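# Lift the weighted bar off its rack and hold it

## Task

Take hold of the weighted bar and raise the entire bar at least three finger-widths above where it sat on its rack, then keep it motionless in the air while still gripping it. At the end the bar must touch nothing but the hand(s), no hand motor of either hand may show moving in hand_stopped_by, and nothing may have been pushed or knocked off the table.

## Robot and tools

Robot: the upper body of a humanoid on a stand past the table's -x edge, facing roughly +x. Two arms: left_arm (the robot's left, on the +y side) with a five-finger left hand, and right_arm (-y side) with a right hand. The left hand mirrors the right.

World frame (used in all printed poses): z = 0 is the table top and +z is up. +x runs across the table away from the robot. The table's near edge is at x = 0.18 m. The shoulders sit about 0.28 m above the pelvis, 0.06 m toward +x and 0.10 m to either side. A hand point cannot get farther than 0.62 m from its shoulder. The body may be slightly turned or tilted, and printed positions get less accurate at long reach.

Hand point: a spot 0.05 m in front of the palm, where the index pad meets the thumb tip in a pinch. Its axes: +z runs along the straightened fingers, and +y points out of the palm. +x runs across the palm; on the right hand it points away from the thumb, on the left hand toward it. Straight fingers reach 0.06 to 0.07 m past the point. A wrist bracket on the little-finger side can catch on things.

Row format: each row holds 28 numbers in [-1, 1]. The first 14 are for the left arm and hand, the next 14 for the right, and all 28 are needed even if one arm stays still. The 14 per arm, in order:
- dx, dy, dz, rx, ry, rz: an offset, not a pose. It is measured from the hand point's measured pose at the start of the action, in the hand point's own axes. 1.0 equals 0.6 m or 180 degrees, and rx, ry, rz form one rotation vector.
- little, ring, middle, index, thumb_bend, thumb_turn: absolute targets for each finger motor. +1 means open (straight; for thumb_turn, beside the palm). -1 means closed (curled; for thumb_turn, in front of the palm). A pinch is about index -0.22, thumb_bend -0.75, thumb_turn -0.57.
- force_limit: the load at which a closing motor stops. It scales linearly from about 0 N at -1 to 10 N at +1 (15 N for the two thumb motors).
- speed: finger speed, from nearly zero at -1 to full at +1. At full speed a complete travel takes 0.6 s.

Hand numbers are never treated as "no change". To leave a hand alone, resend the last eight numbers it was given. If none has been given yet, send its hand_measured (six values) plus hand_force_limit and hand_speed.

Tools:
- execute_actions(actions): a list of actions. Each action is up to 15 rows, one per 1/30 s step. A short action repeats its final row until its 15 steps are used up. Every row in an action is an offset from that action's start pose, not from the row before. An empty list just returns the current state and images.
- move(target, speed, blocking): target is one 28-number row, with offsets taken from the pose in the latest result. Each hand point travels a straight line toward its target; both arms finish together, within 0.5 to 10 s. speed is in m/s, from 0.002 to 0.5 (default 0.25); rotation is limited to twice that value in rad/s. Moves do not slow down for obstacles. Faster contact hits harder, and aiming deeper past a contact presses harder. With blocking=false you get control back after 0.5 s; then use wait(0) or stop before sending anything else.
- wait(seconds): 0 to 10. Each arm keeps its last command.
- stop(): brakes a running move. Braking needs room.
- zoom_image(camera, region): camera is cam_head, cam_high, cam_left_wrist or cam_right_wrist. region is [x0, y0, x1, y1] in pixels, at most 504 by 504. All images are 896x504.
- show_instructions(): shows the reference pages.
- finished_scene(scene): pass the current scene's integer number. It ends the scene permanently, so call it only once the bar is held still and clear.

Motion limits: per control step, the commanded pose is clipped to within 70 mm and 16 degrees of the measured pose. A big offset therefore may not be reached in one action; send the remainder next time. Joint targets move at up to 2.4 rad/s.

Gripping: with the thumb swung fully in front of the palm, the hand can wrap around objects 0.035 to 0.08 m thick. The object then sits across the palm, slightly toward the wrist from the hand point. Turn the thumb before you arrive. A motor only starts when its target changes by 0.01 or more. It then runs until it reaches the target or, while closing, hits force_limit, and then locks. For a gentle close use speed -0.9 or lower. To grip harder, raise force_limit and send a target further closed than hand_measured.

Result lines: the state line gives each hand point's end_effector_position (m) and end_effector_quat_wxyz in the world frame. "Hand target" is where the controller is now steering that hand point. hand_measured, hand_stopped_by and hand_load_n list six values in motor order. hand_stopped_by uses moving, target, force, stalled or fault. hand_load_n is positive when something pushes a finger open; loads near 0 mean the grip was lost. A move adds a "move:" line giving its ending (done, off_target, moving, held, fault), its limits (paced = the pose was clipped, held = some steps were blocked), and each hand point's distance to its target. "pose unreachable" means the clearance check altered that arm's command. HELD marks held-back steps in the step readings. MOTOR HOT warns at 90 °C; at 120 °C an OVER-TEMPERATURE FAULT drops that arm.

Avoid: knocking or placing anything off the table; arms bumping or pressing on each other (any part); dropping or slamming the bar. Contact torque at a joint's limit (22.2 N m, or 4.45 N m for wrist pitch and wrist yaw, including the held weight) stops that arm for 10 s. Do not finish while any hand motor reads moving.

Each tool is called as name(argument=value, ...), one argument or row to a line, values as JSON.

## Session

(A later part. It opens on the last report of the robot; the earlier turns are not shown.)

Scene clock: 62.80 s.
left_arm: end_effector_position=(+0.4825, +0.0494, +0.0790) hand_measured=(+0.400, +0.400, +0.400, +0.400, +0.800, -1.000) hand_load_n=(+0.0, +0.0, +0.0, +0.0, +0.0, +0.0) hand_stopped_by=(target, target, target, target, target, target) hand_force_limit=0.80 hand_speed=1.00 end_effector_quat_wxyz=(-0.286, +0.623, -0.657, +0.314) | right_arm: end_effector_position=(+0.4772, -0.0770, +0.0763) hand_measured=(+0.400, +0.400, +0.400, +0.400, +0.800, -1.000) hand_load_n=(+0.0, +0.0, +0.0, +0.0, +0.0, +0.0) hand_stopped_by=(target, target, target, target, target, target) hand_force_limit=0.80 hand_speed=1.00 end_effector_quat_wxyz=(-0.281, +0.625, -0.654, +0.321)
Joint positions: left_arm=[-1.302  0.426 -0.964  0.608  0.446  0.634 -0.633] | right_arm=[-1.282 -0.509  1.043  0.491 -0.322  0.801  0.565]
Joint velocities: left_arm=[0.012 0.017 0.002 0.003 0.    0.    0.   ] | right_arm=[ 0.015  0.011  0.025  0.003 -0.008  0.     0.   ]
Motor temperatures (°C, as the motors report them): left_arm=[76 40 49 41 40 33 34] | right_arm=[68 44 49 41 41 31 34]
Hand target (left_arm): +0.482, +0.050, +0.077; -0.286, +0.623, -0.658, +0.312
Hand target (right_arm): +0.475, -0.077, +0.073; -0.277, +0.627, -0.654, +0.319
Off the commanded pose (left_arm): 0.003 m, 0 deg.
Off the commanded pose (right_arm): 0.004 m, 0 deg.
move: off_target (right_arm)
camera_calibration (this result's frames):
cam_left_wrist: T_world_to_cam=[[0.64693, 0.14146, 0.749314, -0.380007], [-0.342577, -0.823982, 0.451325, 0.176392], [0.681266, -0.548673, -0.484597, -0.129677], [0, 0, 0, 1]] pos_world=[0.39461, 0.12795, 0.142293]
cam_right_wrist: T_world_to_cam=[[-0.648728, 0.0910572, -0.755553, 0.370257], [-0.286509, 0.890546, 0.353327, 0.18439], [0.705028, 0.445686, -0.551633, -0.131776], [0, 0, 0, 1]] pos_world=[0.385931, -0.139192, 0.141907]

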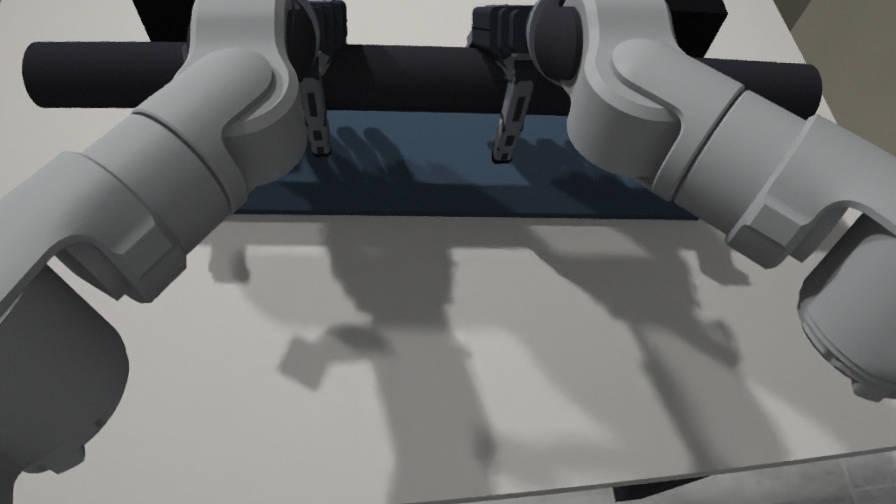

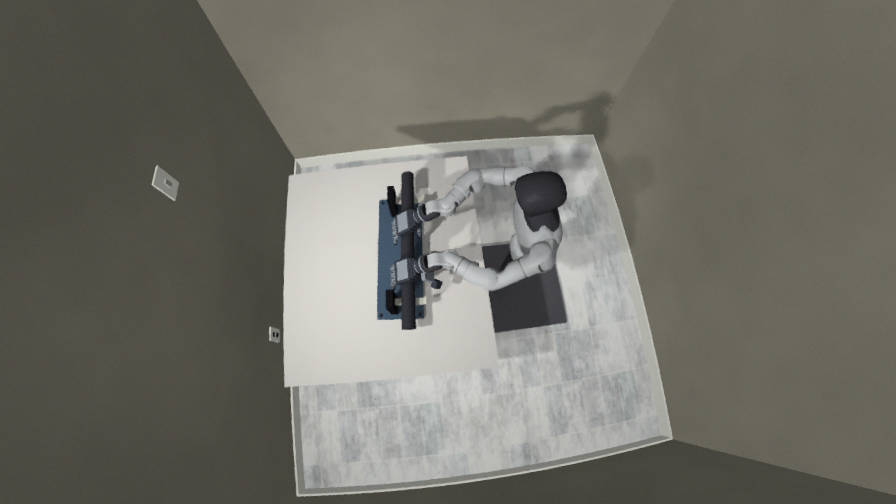

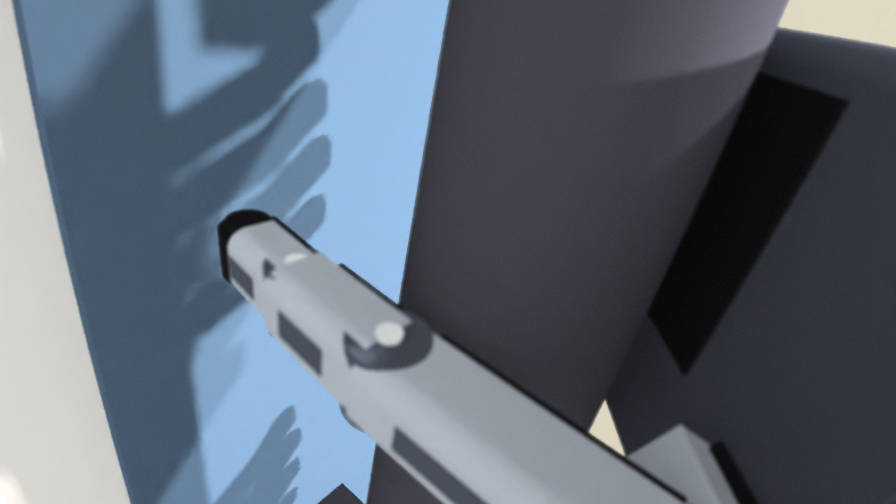

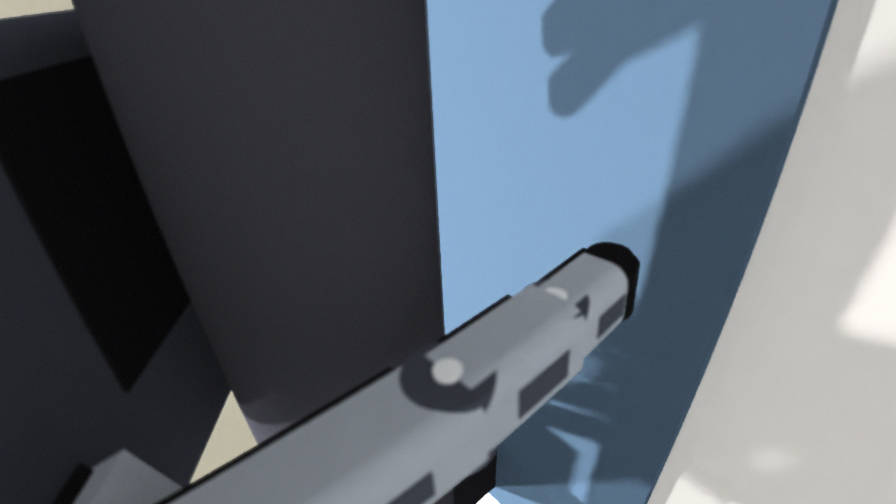

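Seated. Close fingers.

move(
  target=[0,0.003,0,0,0,0,-1,-1,-1,-1,0.8,-1,1,-0.3, 0,0.002,0,0,0,0,-1,-1,-1,-1,0.8,-1,1,-0.3],
  speed=0.01,
)

move(
  target=[0,0,0,0,0,0,-1,-1,-1,-1,-1,-1,1,-0.3, 0,0,0,0,0,0,-1,-1,-1,-1,-1,-1,1,-0.3],
  speed=0.01,
)

move(
  target=[0,0,0,0,0,0,-0.95,-0.95,-0.95,-0.95,-0.95,-1,1,-0.3, 0,0,0,0,0,0,-0.95,-0.95,-0.95,-0.95,-0.95,-1,1,-0.3],
  speed=0.01,
)

Scene clock: 66.63 s.
left_arm: end_effector_position=(+0.4783, +0.0467, +0.0761) hand_measured=(-0.516, -0.526, -0.554, -0.572, +0.806, -1.000) hand_load_n=(+6.5, +6.0, +10.5, +11.0, +10.5, -0.5) hand_stopped_by=(force, force, force, force, target, target) hand_force_limit=1.00 hand_speed=-0.30 end_effector_quat_wxyz=(-0.279, +0.619, -0.663, +0.314) | right_arm: end_effector_position=(+0.4755, -0.0777, +0.0711) hand_measured=(-0.564, -0.526, -0.482, -0.406, +0.802, -1.000) hand_load_n=(+9.5, +7.5, +0.0, +0.0, +3.5, +2.0) hand_stopped_by=(force, force, force, force, target, target) hand_force_limit=1.00 hand_speed=-0.30 end_effector_quat_wxyz=(-0.280, +0.627, -0.652, +0.322)
Joint positions: left_arm=[-1.293  0.43  -0.966  0.592  0.446  0.628 -0.641] | right_arm=[-1.269 -0.506  1.049  0.491 -0.322  0.799  0.55 ]
Joint velocities: left_arm=[0.008 0.002 0.005 0.005 0.002 0.    0.   ] | right_arm=[ 0.005 -0.006  0.     0.005  0.     0.     0.   ]
Motor temperatures (°C, as the motors report them): left_arm=[77 40 49 41 40 33 34] | right_arm=[69 44 49 41 41 31 34]
Hand target (left_arm): +0.481, +0.050, +0.078; -0.286, +0.623, -0.657, +0.315
Hand target (right_arm): +0.476, -0.077, +0.075; -0.281, +0.625, -0.654, +0.321
Off the commanded pose (left_arm): 0.004 m, 1 deg.
Off the commanded pose (right_arm): 0.004 m, 0 deg.
move: off_target (left_arm, right_arm)
camera_calibration (this result's frames):
cam_left_wrist: T_world_to_cam=[[0.657555, 0.131964, 0.74176, -0.378882], [-0.350502, -0.817927, 0.456228, 0.17716], [0.666911, -0.559983, -0.491578, -0.121751], [0, 0, 0, 1]] pos_world=[0.392428, 0.126725, 0.140364]
cam_right_wrist: T_world_to_cam=[[-0.649189, 0.084675, -0.755899, 0.365021], [-0.289786, 0.891302, 0.34872, 0.188302], [0.703262, 0.445434, -0.554086, -0.132209], [0, 0, 0, 1]] pos_world=[0.384512, -0.139852, 0.136999]

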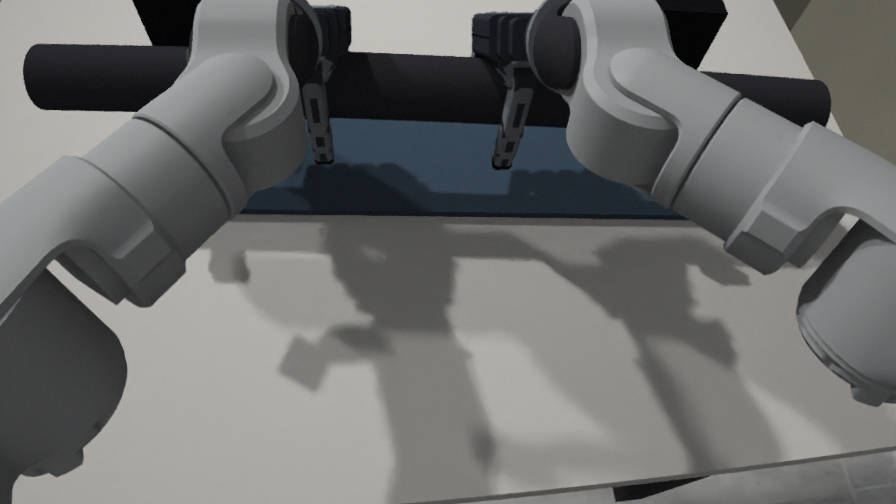

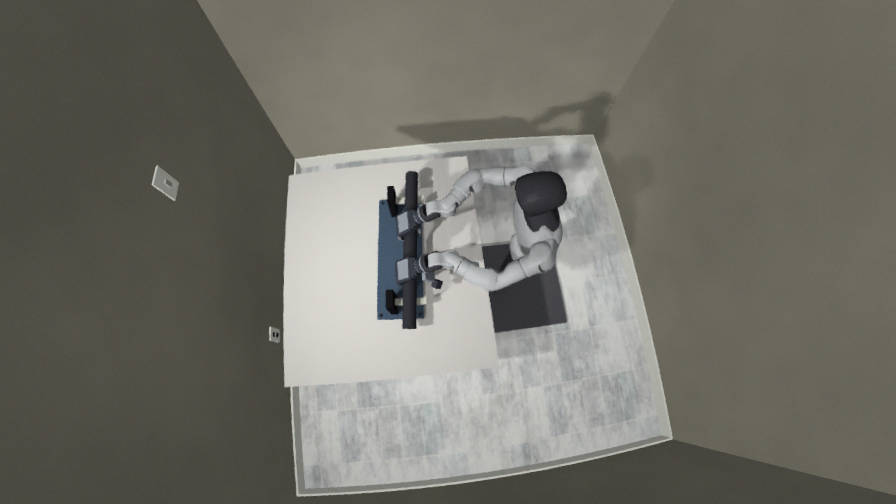

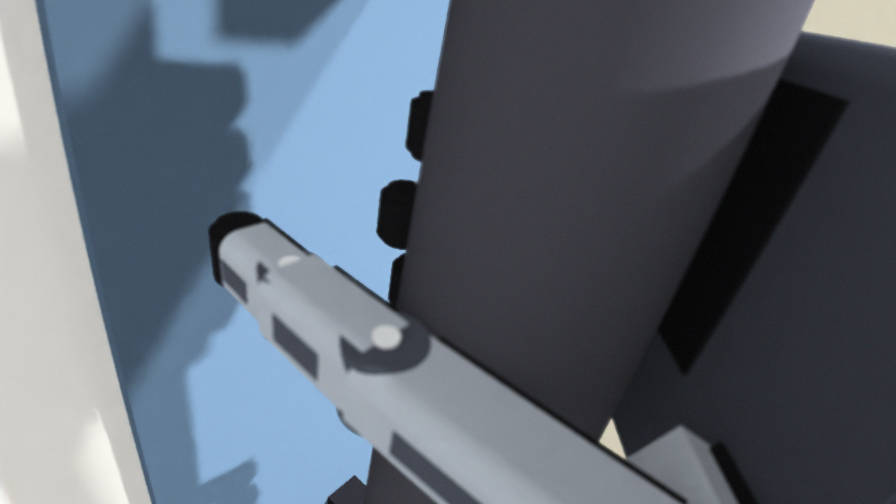

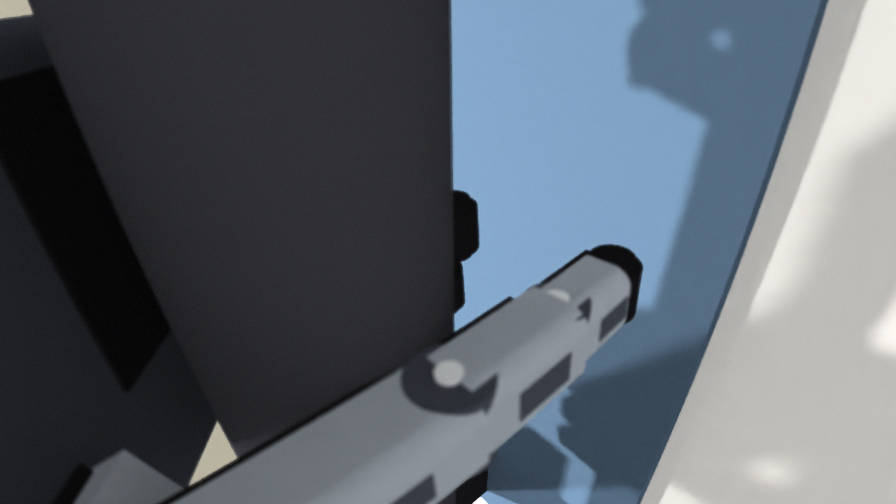

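Scene clock: 67.50 s.
left_arm: end_effector_position=(+0.4780, +0.0467, +0.0763) hand_measured=(-0.516, -0.524, -0.554, -0.572, +0.678, -1.000) hand_load_n=(+8.5, +9.0, +14.5, +15.5, +13.0, +1.0) hand_stopped_by=(force, force, force, force, force, target) hand_force_limit=1.00 hand_speed=-0.30 end_effector_quat_wxyz=(-0.278, +0.617, -0.666, +0.314) | right_arm: end_effector_position=(+0.4736, -0.0772, +0.0704) hand_measured=(-0.564, -0.524, -0.482, -0.406, +0.408, -1.000) hand_load_n=(+13.5, +11.0, +3.5, +0.0, +14.5, +3.5) hand_stopped_by=(force, force, force, force, force, target) hand_force_limit=1.00 hand_speed=-0.30 end_effector_quat_wxyz=(-0.278, +0.632, -0.650, +0.317)
Joint positions: left_arm=[-1.293  0.433 -0.965  0.591  0.446  0.619 -0.644] | right_arm=[-1.267 -0.512  1.049  0.485 -0.322  0.789  0.561]
Joint velocities: left_arm=[-0.008 -0.003 -0.028  0.014  0.002  0.     0.   ] | right_arm=[-0.006  0.    -0.002  0.009  0.002  0.     0.   ]
Motor temperatures (°C, as the motors report them): left_arm=[77 40 49 41 40 33 34] | right_arm=[69 44 49 41 41 31 34]
Hand target (left_arm): +0.478, +0.047, +0.076; -0.279, +0.619, -0.663, +0.314
Hand target (right_arm): +0.475, -0.078, +0.071; -0.280, +0.627, -0.652, +0.322
Off the commanded pose (left_arm): 0.000 m, 0 deg.
Off the commanded pose (right_arm): 0.002 m, 1 deg.
move: done
camera_calibration (this result's frames):
cam_left_wrist: T_world_to_cam=[[0.659422, 0.12706, 0.740958, -0.379342], [-0.355326, -0.815894, 0.456137, 0.179189], [0.662499, -0.564068, -0.49287, -0.11906], [0, 0, 0, 1]] pos_world=[0.392694, 0.127241, 0.14066]
cam_right_wrist: T_world_to_cam=[[-0.656812, 0.0794563, -0.749856, 0.366068], [-0.294521, 0.888411, 0.352114, 0.18937], [0.694158, 0.452121, -0.560117, -0.126198], [0, 0, 0, 1]] pos_world=[0.383813, -0.140268, 0.137133]

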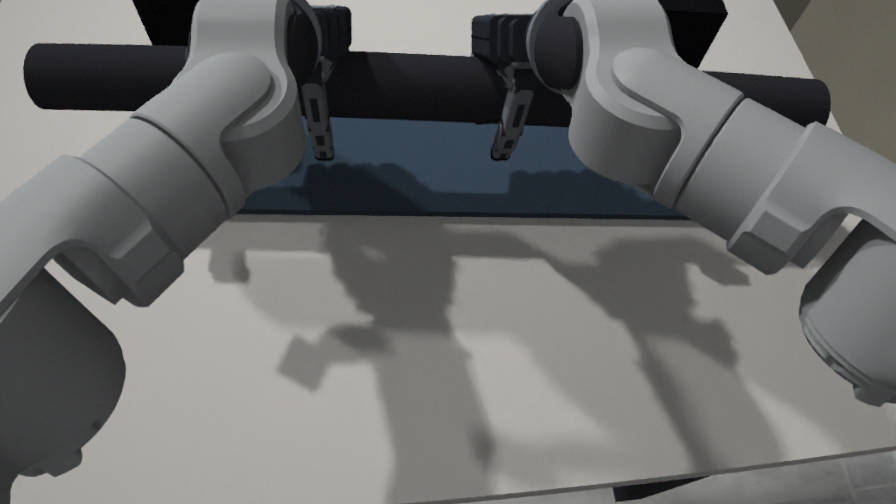

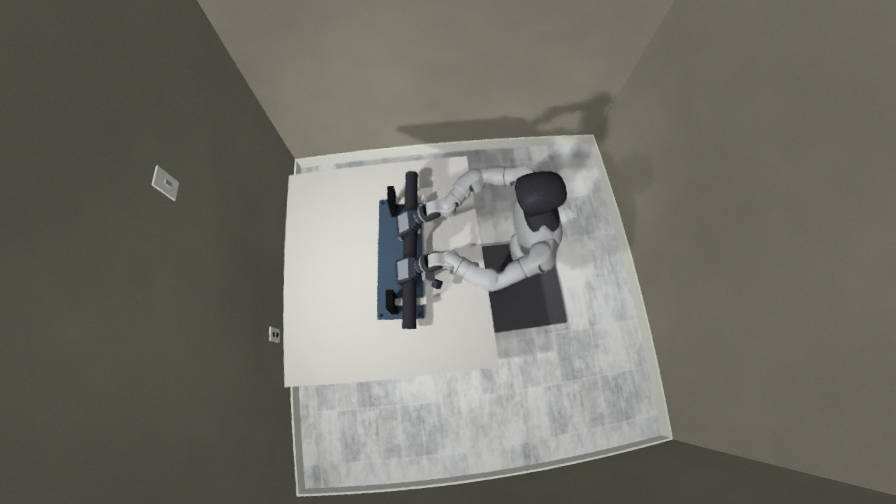

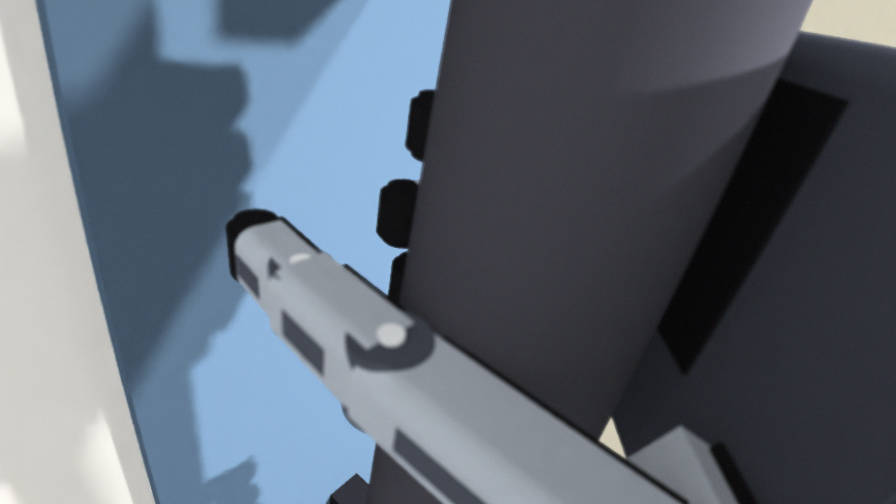

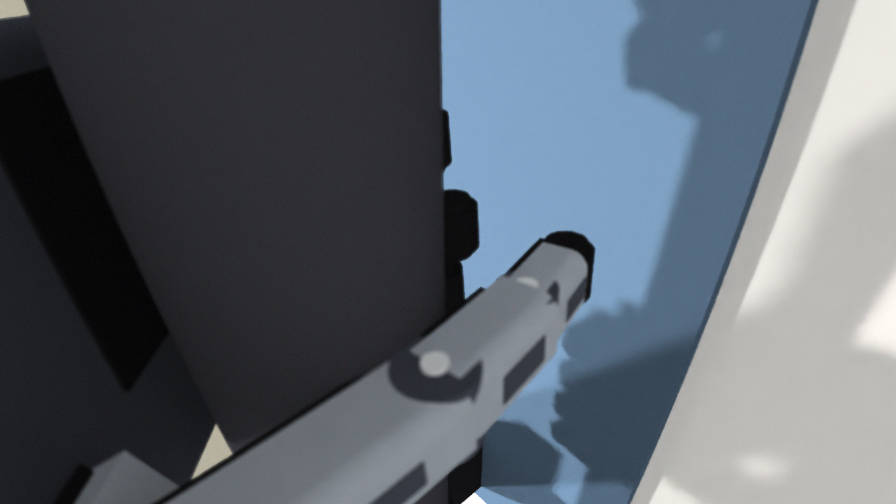

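Scene clock: 68.00 s.
left_arm: end_effector_position=(+0.4778, +0.0467, +0.0763) hand_measured=(-0.524, -0.532, -0.554, -0.570, +0.646, -1.000) hand_load_n=(+11.0, +11.5, +15.0, +16.0, +14.5, +2.5) hand_stopped_by=(force, force, force, force, force, target) hand_force_limit=1.00 hand_speed=-0.30 end_effector_quat_wxyz=(-0.277, +0.616, -0.667, +0.314) | right_arm: end_effector_position=(+0.4737, -0.0773, +0.0703) hand_measured=(-0.564, -0.524, -0.502, -0.470, +0.400, -1.000) hand_load_n=(+11.5, +9.0, +10.5, +11.0, +15.0, +4.5) hand_stopped_by=(force, force, force, force, force, target) hand_force_limit=1.00 hand_speed=-0.30 end_effector_quat_wxyz=(-0.279, +0.633, -0.649, +0.317)
Joint positions: left_arm=[-1.293  0.435 -0.965  0.591  0.445  0.613 -0.645] | right_arm=[-1.266 -0.514  1.049  0.484 -0.322  0.785  0.559]
Joint velocities: left_arm=[ 0.002  0.     0.005 -0.003  0.005  0.     0.   ] | right_arm=[ 0.011 -0.002  0.015 -0.009  0.003  0.     0.   ]
Motor temperatures (°C, as the motors report them): left_arm=[77 40 49 41 40 33 34] | right_arm=[69 44 49 41 41 31 34]
Hand target (left_arm): +0.478, +0.047, +0.076; -0.278, +0.617, -0.666, +0.314
Hand target (right_arm): +0.474, -0.077, +0.070; -0.278, +0.632, -0.650, +0.317
Off the commanded pose (left_arm): 0.000 m, 0 deg.
Off the commanded pose (right_arm): 0.000 m, 0 deg.
move: done
camera_calibration (this result's frames):
cam_left_wrist: T_world_to_cam=[[0.660425, 0.125057, 0.740405, -0.379582], [-0.357717, -0.814556, 0.456657, 0.180152], [0.660209, -0.566444, -0.493219, -0.117725], [0, 0, 0, 1]] pos_world=[0.392852, 0.127528, 0.140713]
cam_right_wrist: T_world_to_cam=[[-0.656203, 0.0772861, -0.750616, 0.365606], [-0.297851, 0.887439, 0.351761, 0.190976], [0.693312, 0.454399, -0.559321, -0.125789], [0, 0, 0, 1]] pos_world=[0.384005, -0.140577, 0.136896]

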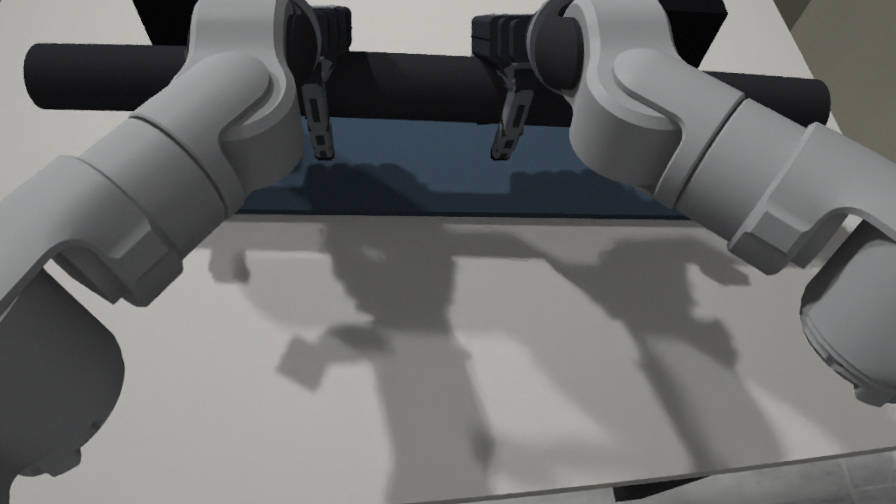

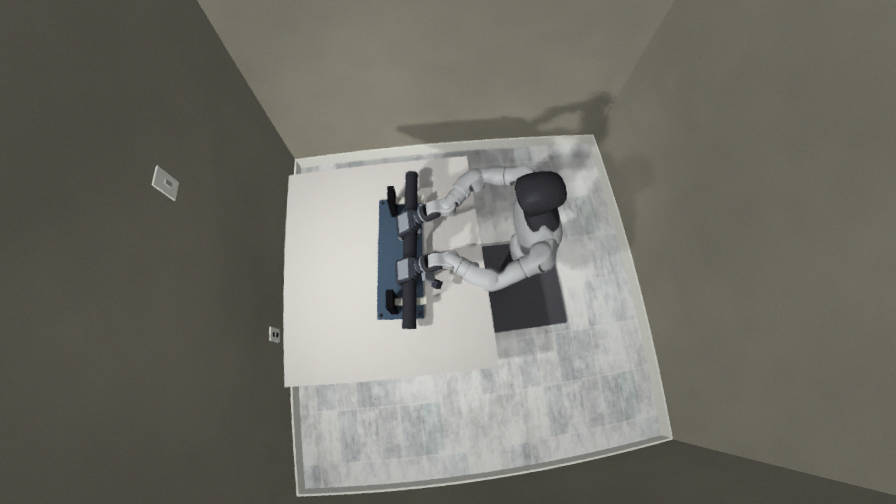

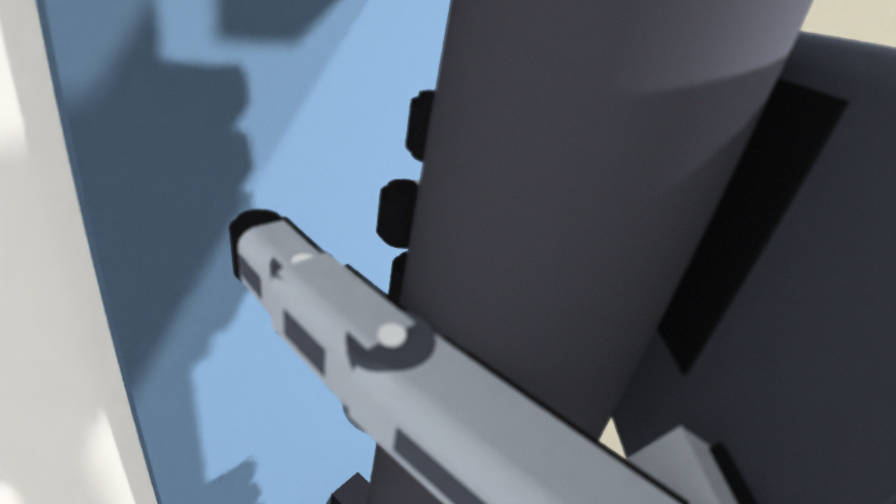

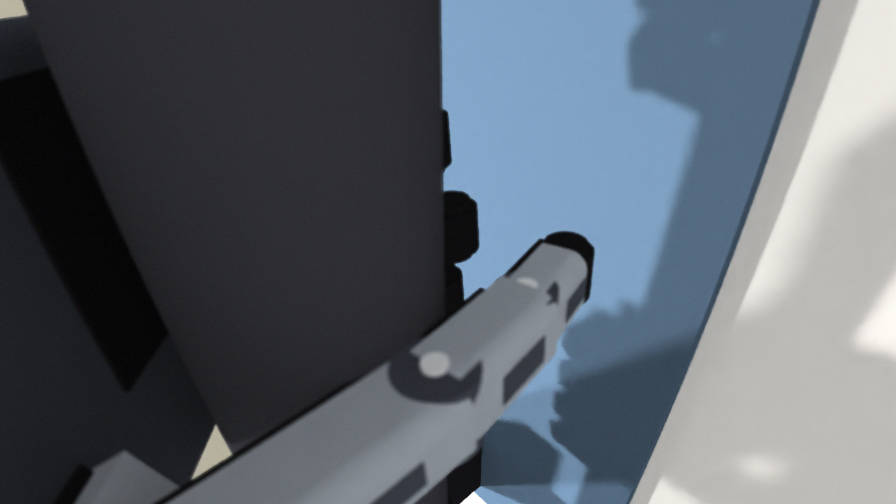

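move(
  target=[0.001,-0.052,-0.042,0,0,0,-0.95,-0.95,-0.95,-0.95,-0.95,-1,1,-0.3, -0.001,-0.054,-0.042,0,0,0,-0.95,-0.95,-0.95,-0.95,-0.95,-1,1,-0.3],
  speed=0.03,
)

Scene clock: 71.20 s.
left_arm: end_effector_position=(+0.4768, +0.0469, +0.1150) hand_measured=(-0.524, -0.532, -0.554, -0.570, +0.646, -1.000) hand_load_n=(+10.0, +9.0, +10.5, +9.5, +10.5, +5.5) hand_stopped_by=(force, force, force, force, force, target) hand_force_limit=1.00 hand_speed=-0.30 end_effector_quat_wxyz=(-0.272, +0.621, -0.666, +0.313) | right_arm: end_effector_position=(+0.4801, -0.0769, +0.1150) hand_measured=(-0.566, -0.526, -0.500, -0.470, +0.400, -1.000) hand_load_n=(+3.5, +4.5, +10.5, +14.5, +10.0, -0.5) hand_stopped_by=(force, force, force, force, force, target) hand_force_limit=1.00 hand_speed=-0.30 end_effector_quat_wxyz=(-0.286, +0.625, -0.653, +0.318)
Joint positions: left_arm=[-1.376  0.497 -0.959  0.486  0.439  0.679 -0.782] | right_arm=[-1.367 -0.582  1.039  0.403 -0.313  0.837  0.678]
Joint velocities: left_arm=[ 0.002  0.005 -0.002 -0.003 -0.017  0.    -0.004] | right_arm=[ 0.003 -0.003  0.015 -0.011  0.014  0.001  0.003]
Motor temperatures (°C, as the motors report them): left_arm=[79 40 49 41 40 33 34] | right_arm=[74 44 49 41 41 31 35]
Hand target (left_arm): +0.478, +0.046, +0.116; -0.279, +0.614, -0.669, +0.313
Hand target (right_arm): +0.478, -0.076, +0.112; -0.281, +0.629, -0.652, +0.316
Off the commanded pose (left_arm): 0.002 m, 1 deg.
Off the commanded pose (right_arm): 0.006 m, 1 deg.
move: off_target (right_arm)
camera_calibration (this result's frames):
cam_left_wrist: T_world_to_cam=[[0.667345, 0.134103, 0.732576, -0.410433], [-0.348778, -0.812844, 0.466518, 0.156789], [0.658031, -0.566835, -0.495675, -0.0965561], [0, 0, 0, 1]] pos_world=[0.392122, 0.127754, 0.179668]
cam_right_wrist: T_world_to_cam=[[-0.645906, 0.0969285, -0.757238, 0.400695], [-0.292016, 0.885104, 0.362378, 0.172698], [0.705359, 0.455188, -0.54339, -0.112972], [0, 0, 0, 1]] pos_world=[0.388928, -0.140271, 0.179452]

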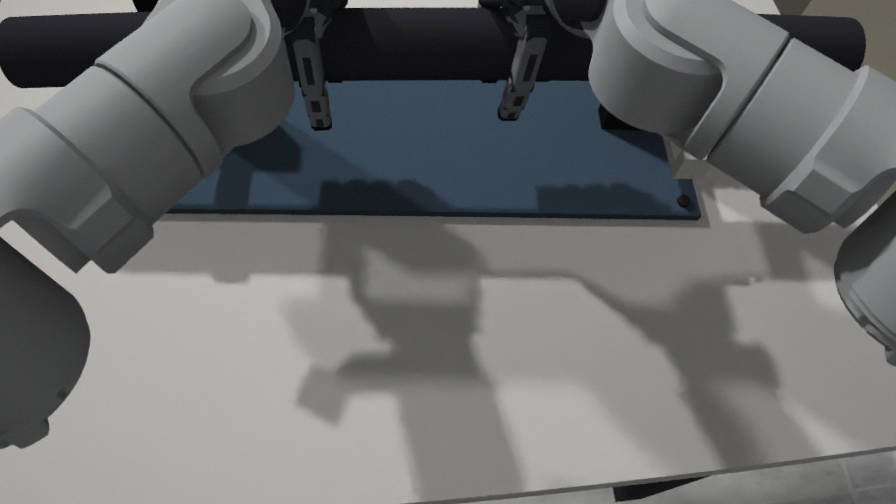

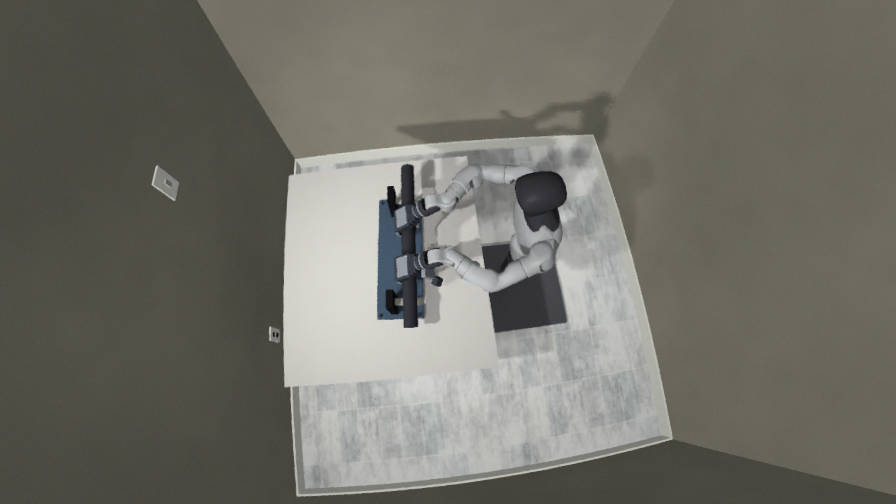

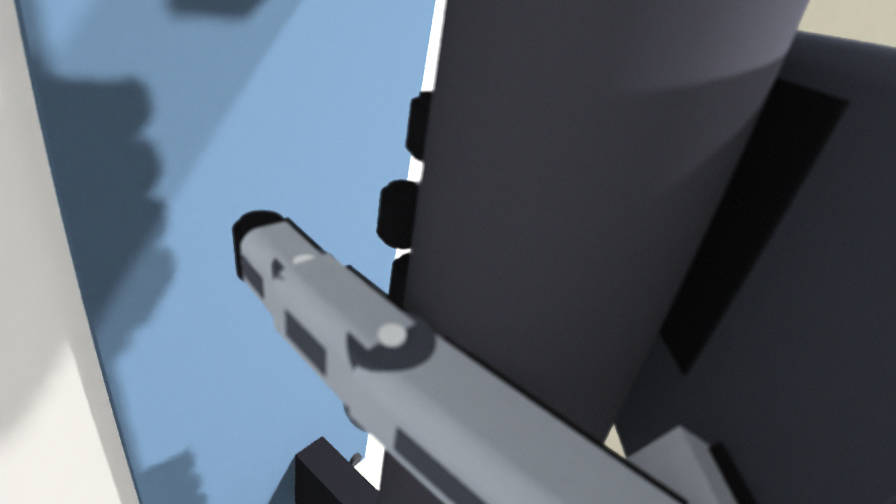

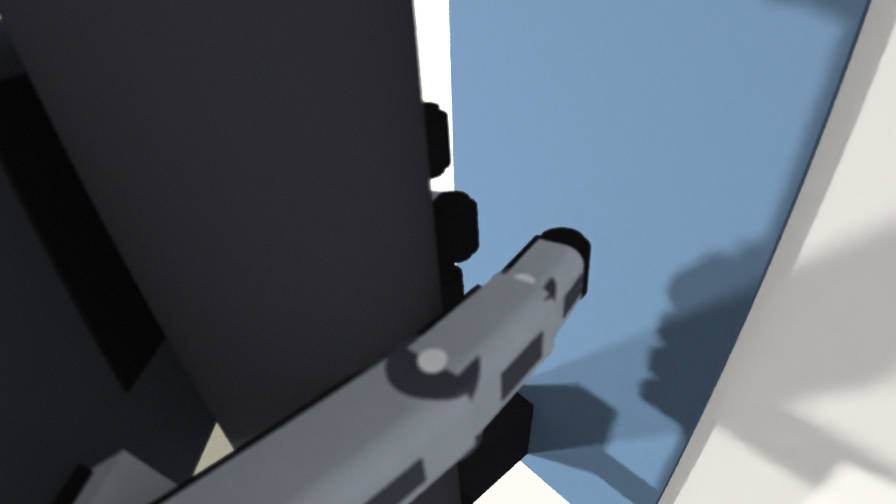

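Bar is lifting. Continue up and slightly toward the robot.

move(
  target=[-0.002,-0.038,-0.12,0,0,0,-0.95,-0.95,-0.95,-0.95,-0.95,-1,1,-0.3, 0.0,-0.034,-0.125,0,0,0,-0.95,-0.95,-0.95,-0.95,-0.95,-1,1,-0.3],
  speed=0.04,
)

Scene clock: 74.97 s.
left_arm: end_effector_position=(+0.4347, +0.0472, +0.1804) hand_measured=(-0.524, -0.532, -0.554, -0.570, +0.646, -1.000) hand_load_n=(+7.5, +7.0, +9.5, +10.0, +10.5, +8.0) hand_stopped_by=(force, force, force, force, force, target) hand_force_limit=1.00 hand_speed=-0.30 end_effector_quat_wxyz=(+0.270, -0.617, +0.669, -0.316) | right_arm: end_effector_position=(+0.4416, -0.0740, +0.1840) hand_measured=(-0.566, -0.526, -0.500, -0.470, +0.400, -1.000) hand_load_n=(+0.0, +2.0, +11.0, +17.5, +8.0, +1.5) hand_stopped_by=(force, force, force, force, force, target) hand_force_limit=1.00 hand_speed=-0.30 end_effector_quat_wxyz=(-0.299, +0.613, -0.661, +0.312)
Joint positions: left_arm=[-1.483  0.706 -1.005 -0.     0.442  0.987 -1.058] | right_arm=[-1.485 -0.8    1.058 -0.076 -0.311  1.164  0.919]
Joint velocities: left_arm=[ 0.009 -0.003 -0.002 -0.006 -0.011  0.003  0.   ] | right_arm=[ 0.     0.015 -0.002 -0.017  0.003  0.003  0.   ]
Motor temperatures (°C, as the motors report them): left_arm=[80 40 49 41 40 33 34] | right_arm=[84 44 52 42 41 31 38]
Hand target (left_arm): +0.436, +0.052, +0.179; -0.276, +0.617, -0.668, +0.311
Hand target (right_arm): +0.440, -0.074, +0.182; -0.295, +0.617, -0.658, +0.313
Off the commanded pose (left_arm): 0.007 m, 1 deg.
Off the commanded pose (right_arm): 0.009 m, 2 deg.
move: off_target (left_arm, right_arm)
camera_calibration (this result's frames):
cam_left_wrist: T_world_to_cam=[[0.668482, 0.127505, 0.732717, -0.430524], [-0.359233, -0.807292, 0.468222, 0.115847], [0.651217, -0.576214, -0.493856, -0.0331565], [0, 0, 0, 1]] pos_world=[0.351006, 0.129311, 0.244836]
cam_right_wrist: T_world_to_cam=[[-0.635031, 0.131807, -0.761159, 0.42629], [-0.284176, 0.876381, 0.388846, 0.124818], [0.718318, 0.463232, -0.519073, -0.0592141], [0, 0, 0, 1]] pos_world=[0.348712, -0.138146, 0.245203]

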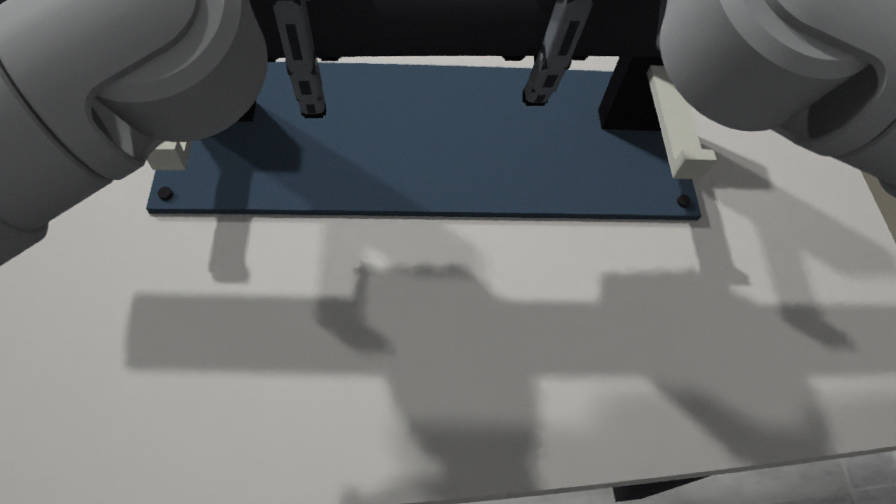

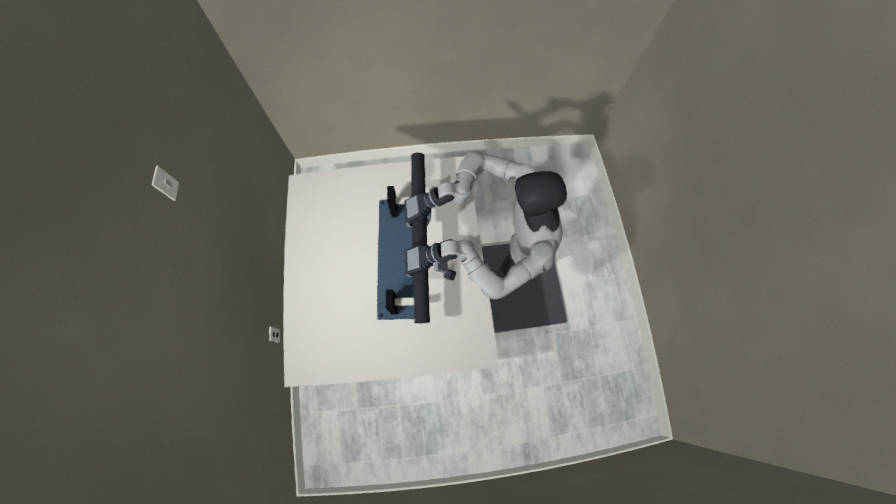

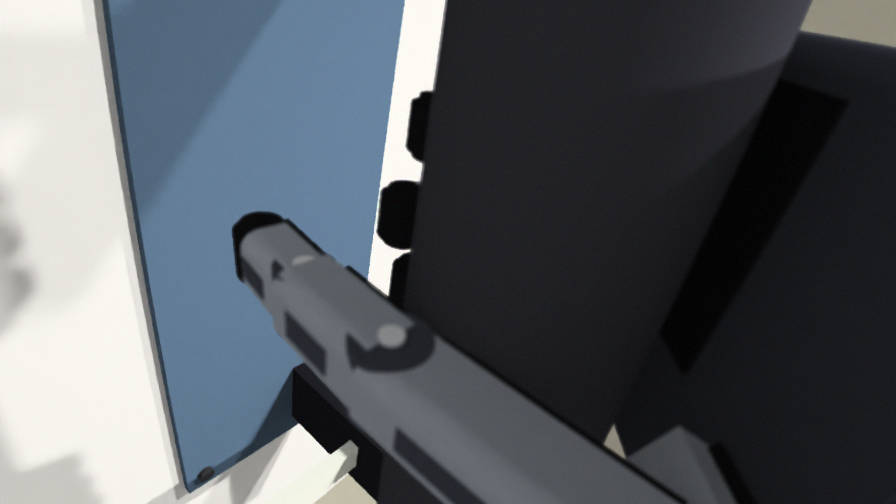

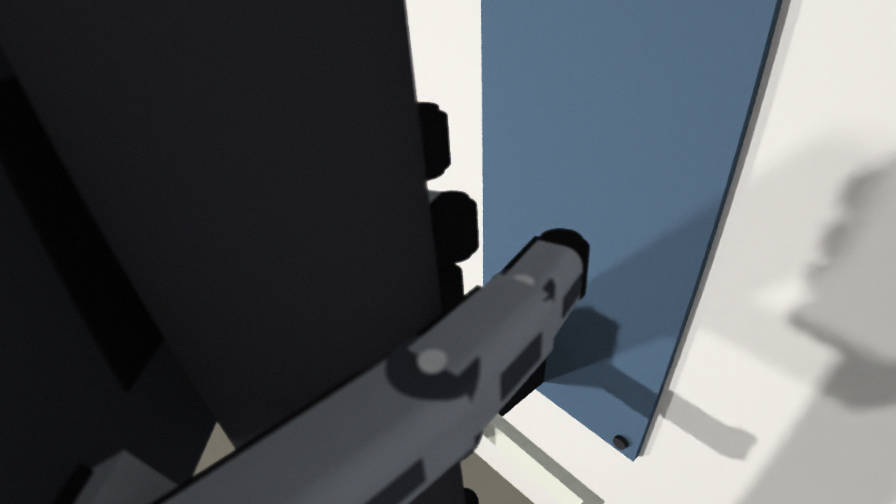

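finished_scene(
  scene=2,
)

The scene is finished: the task was done.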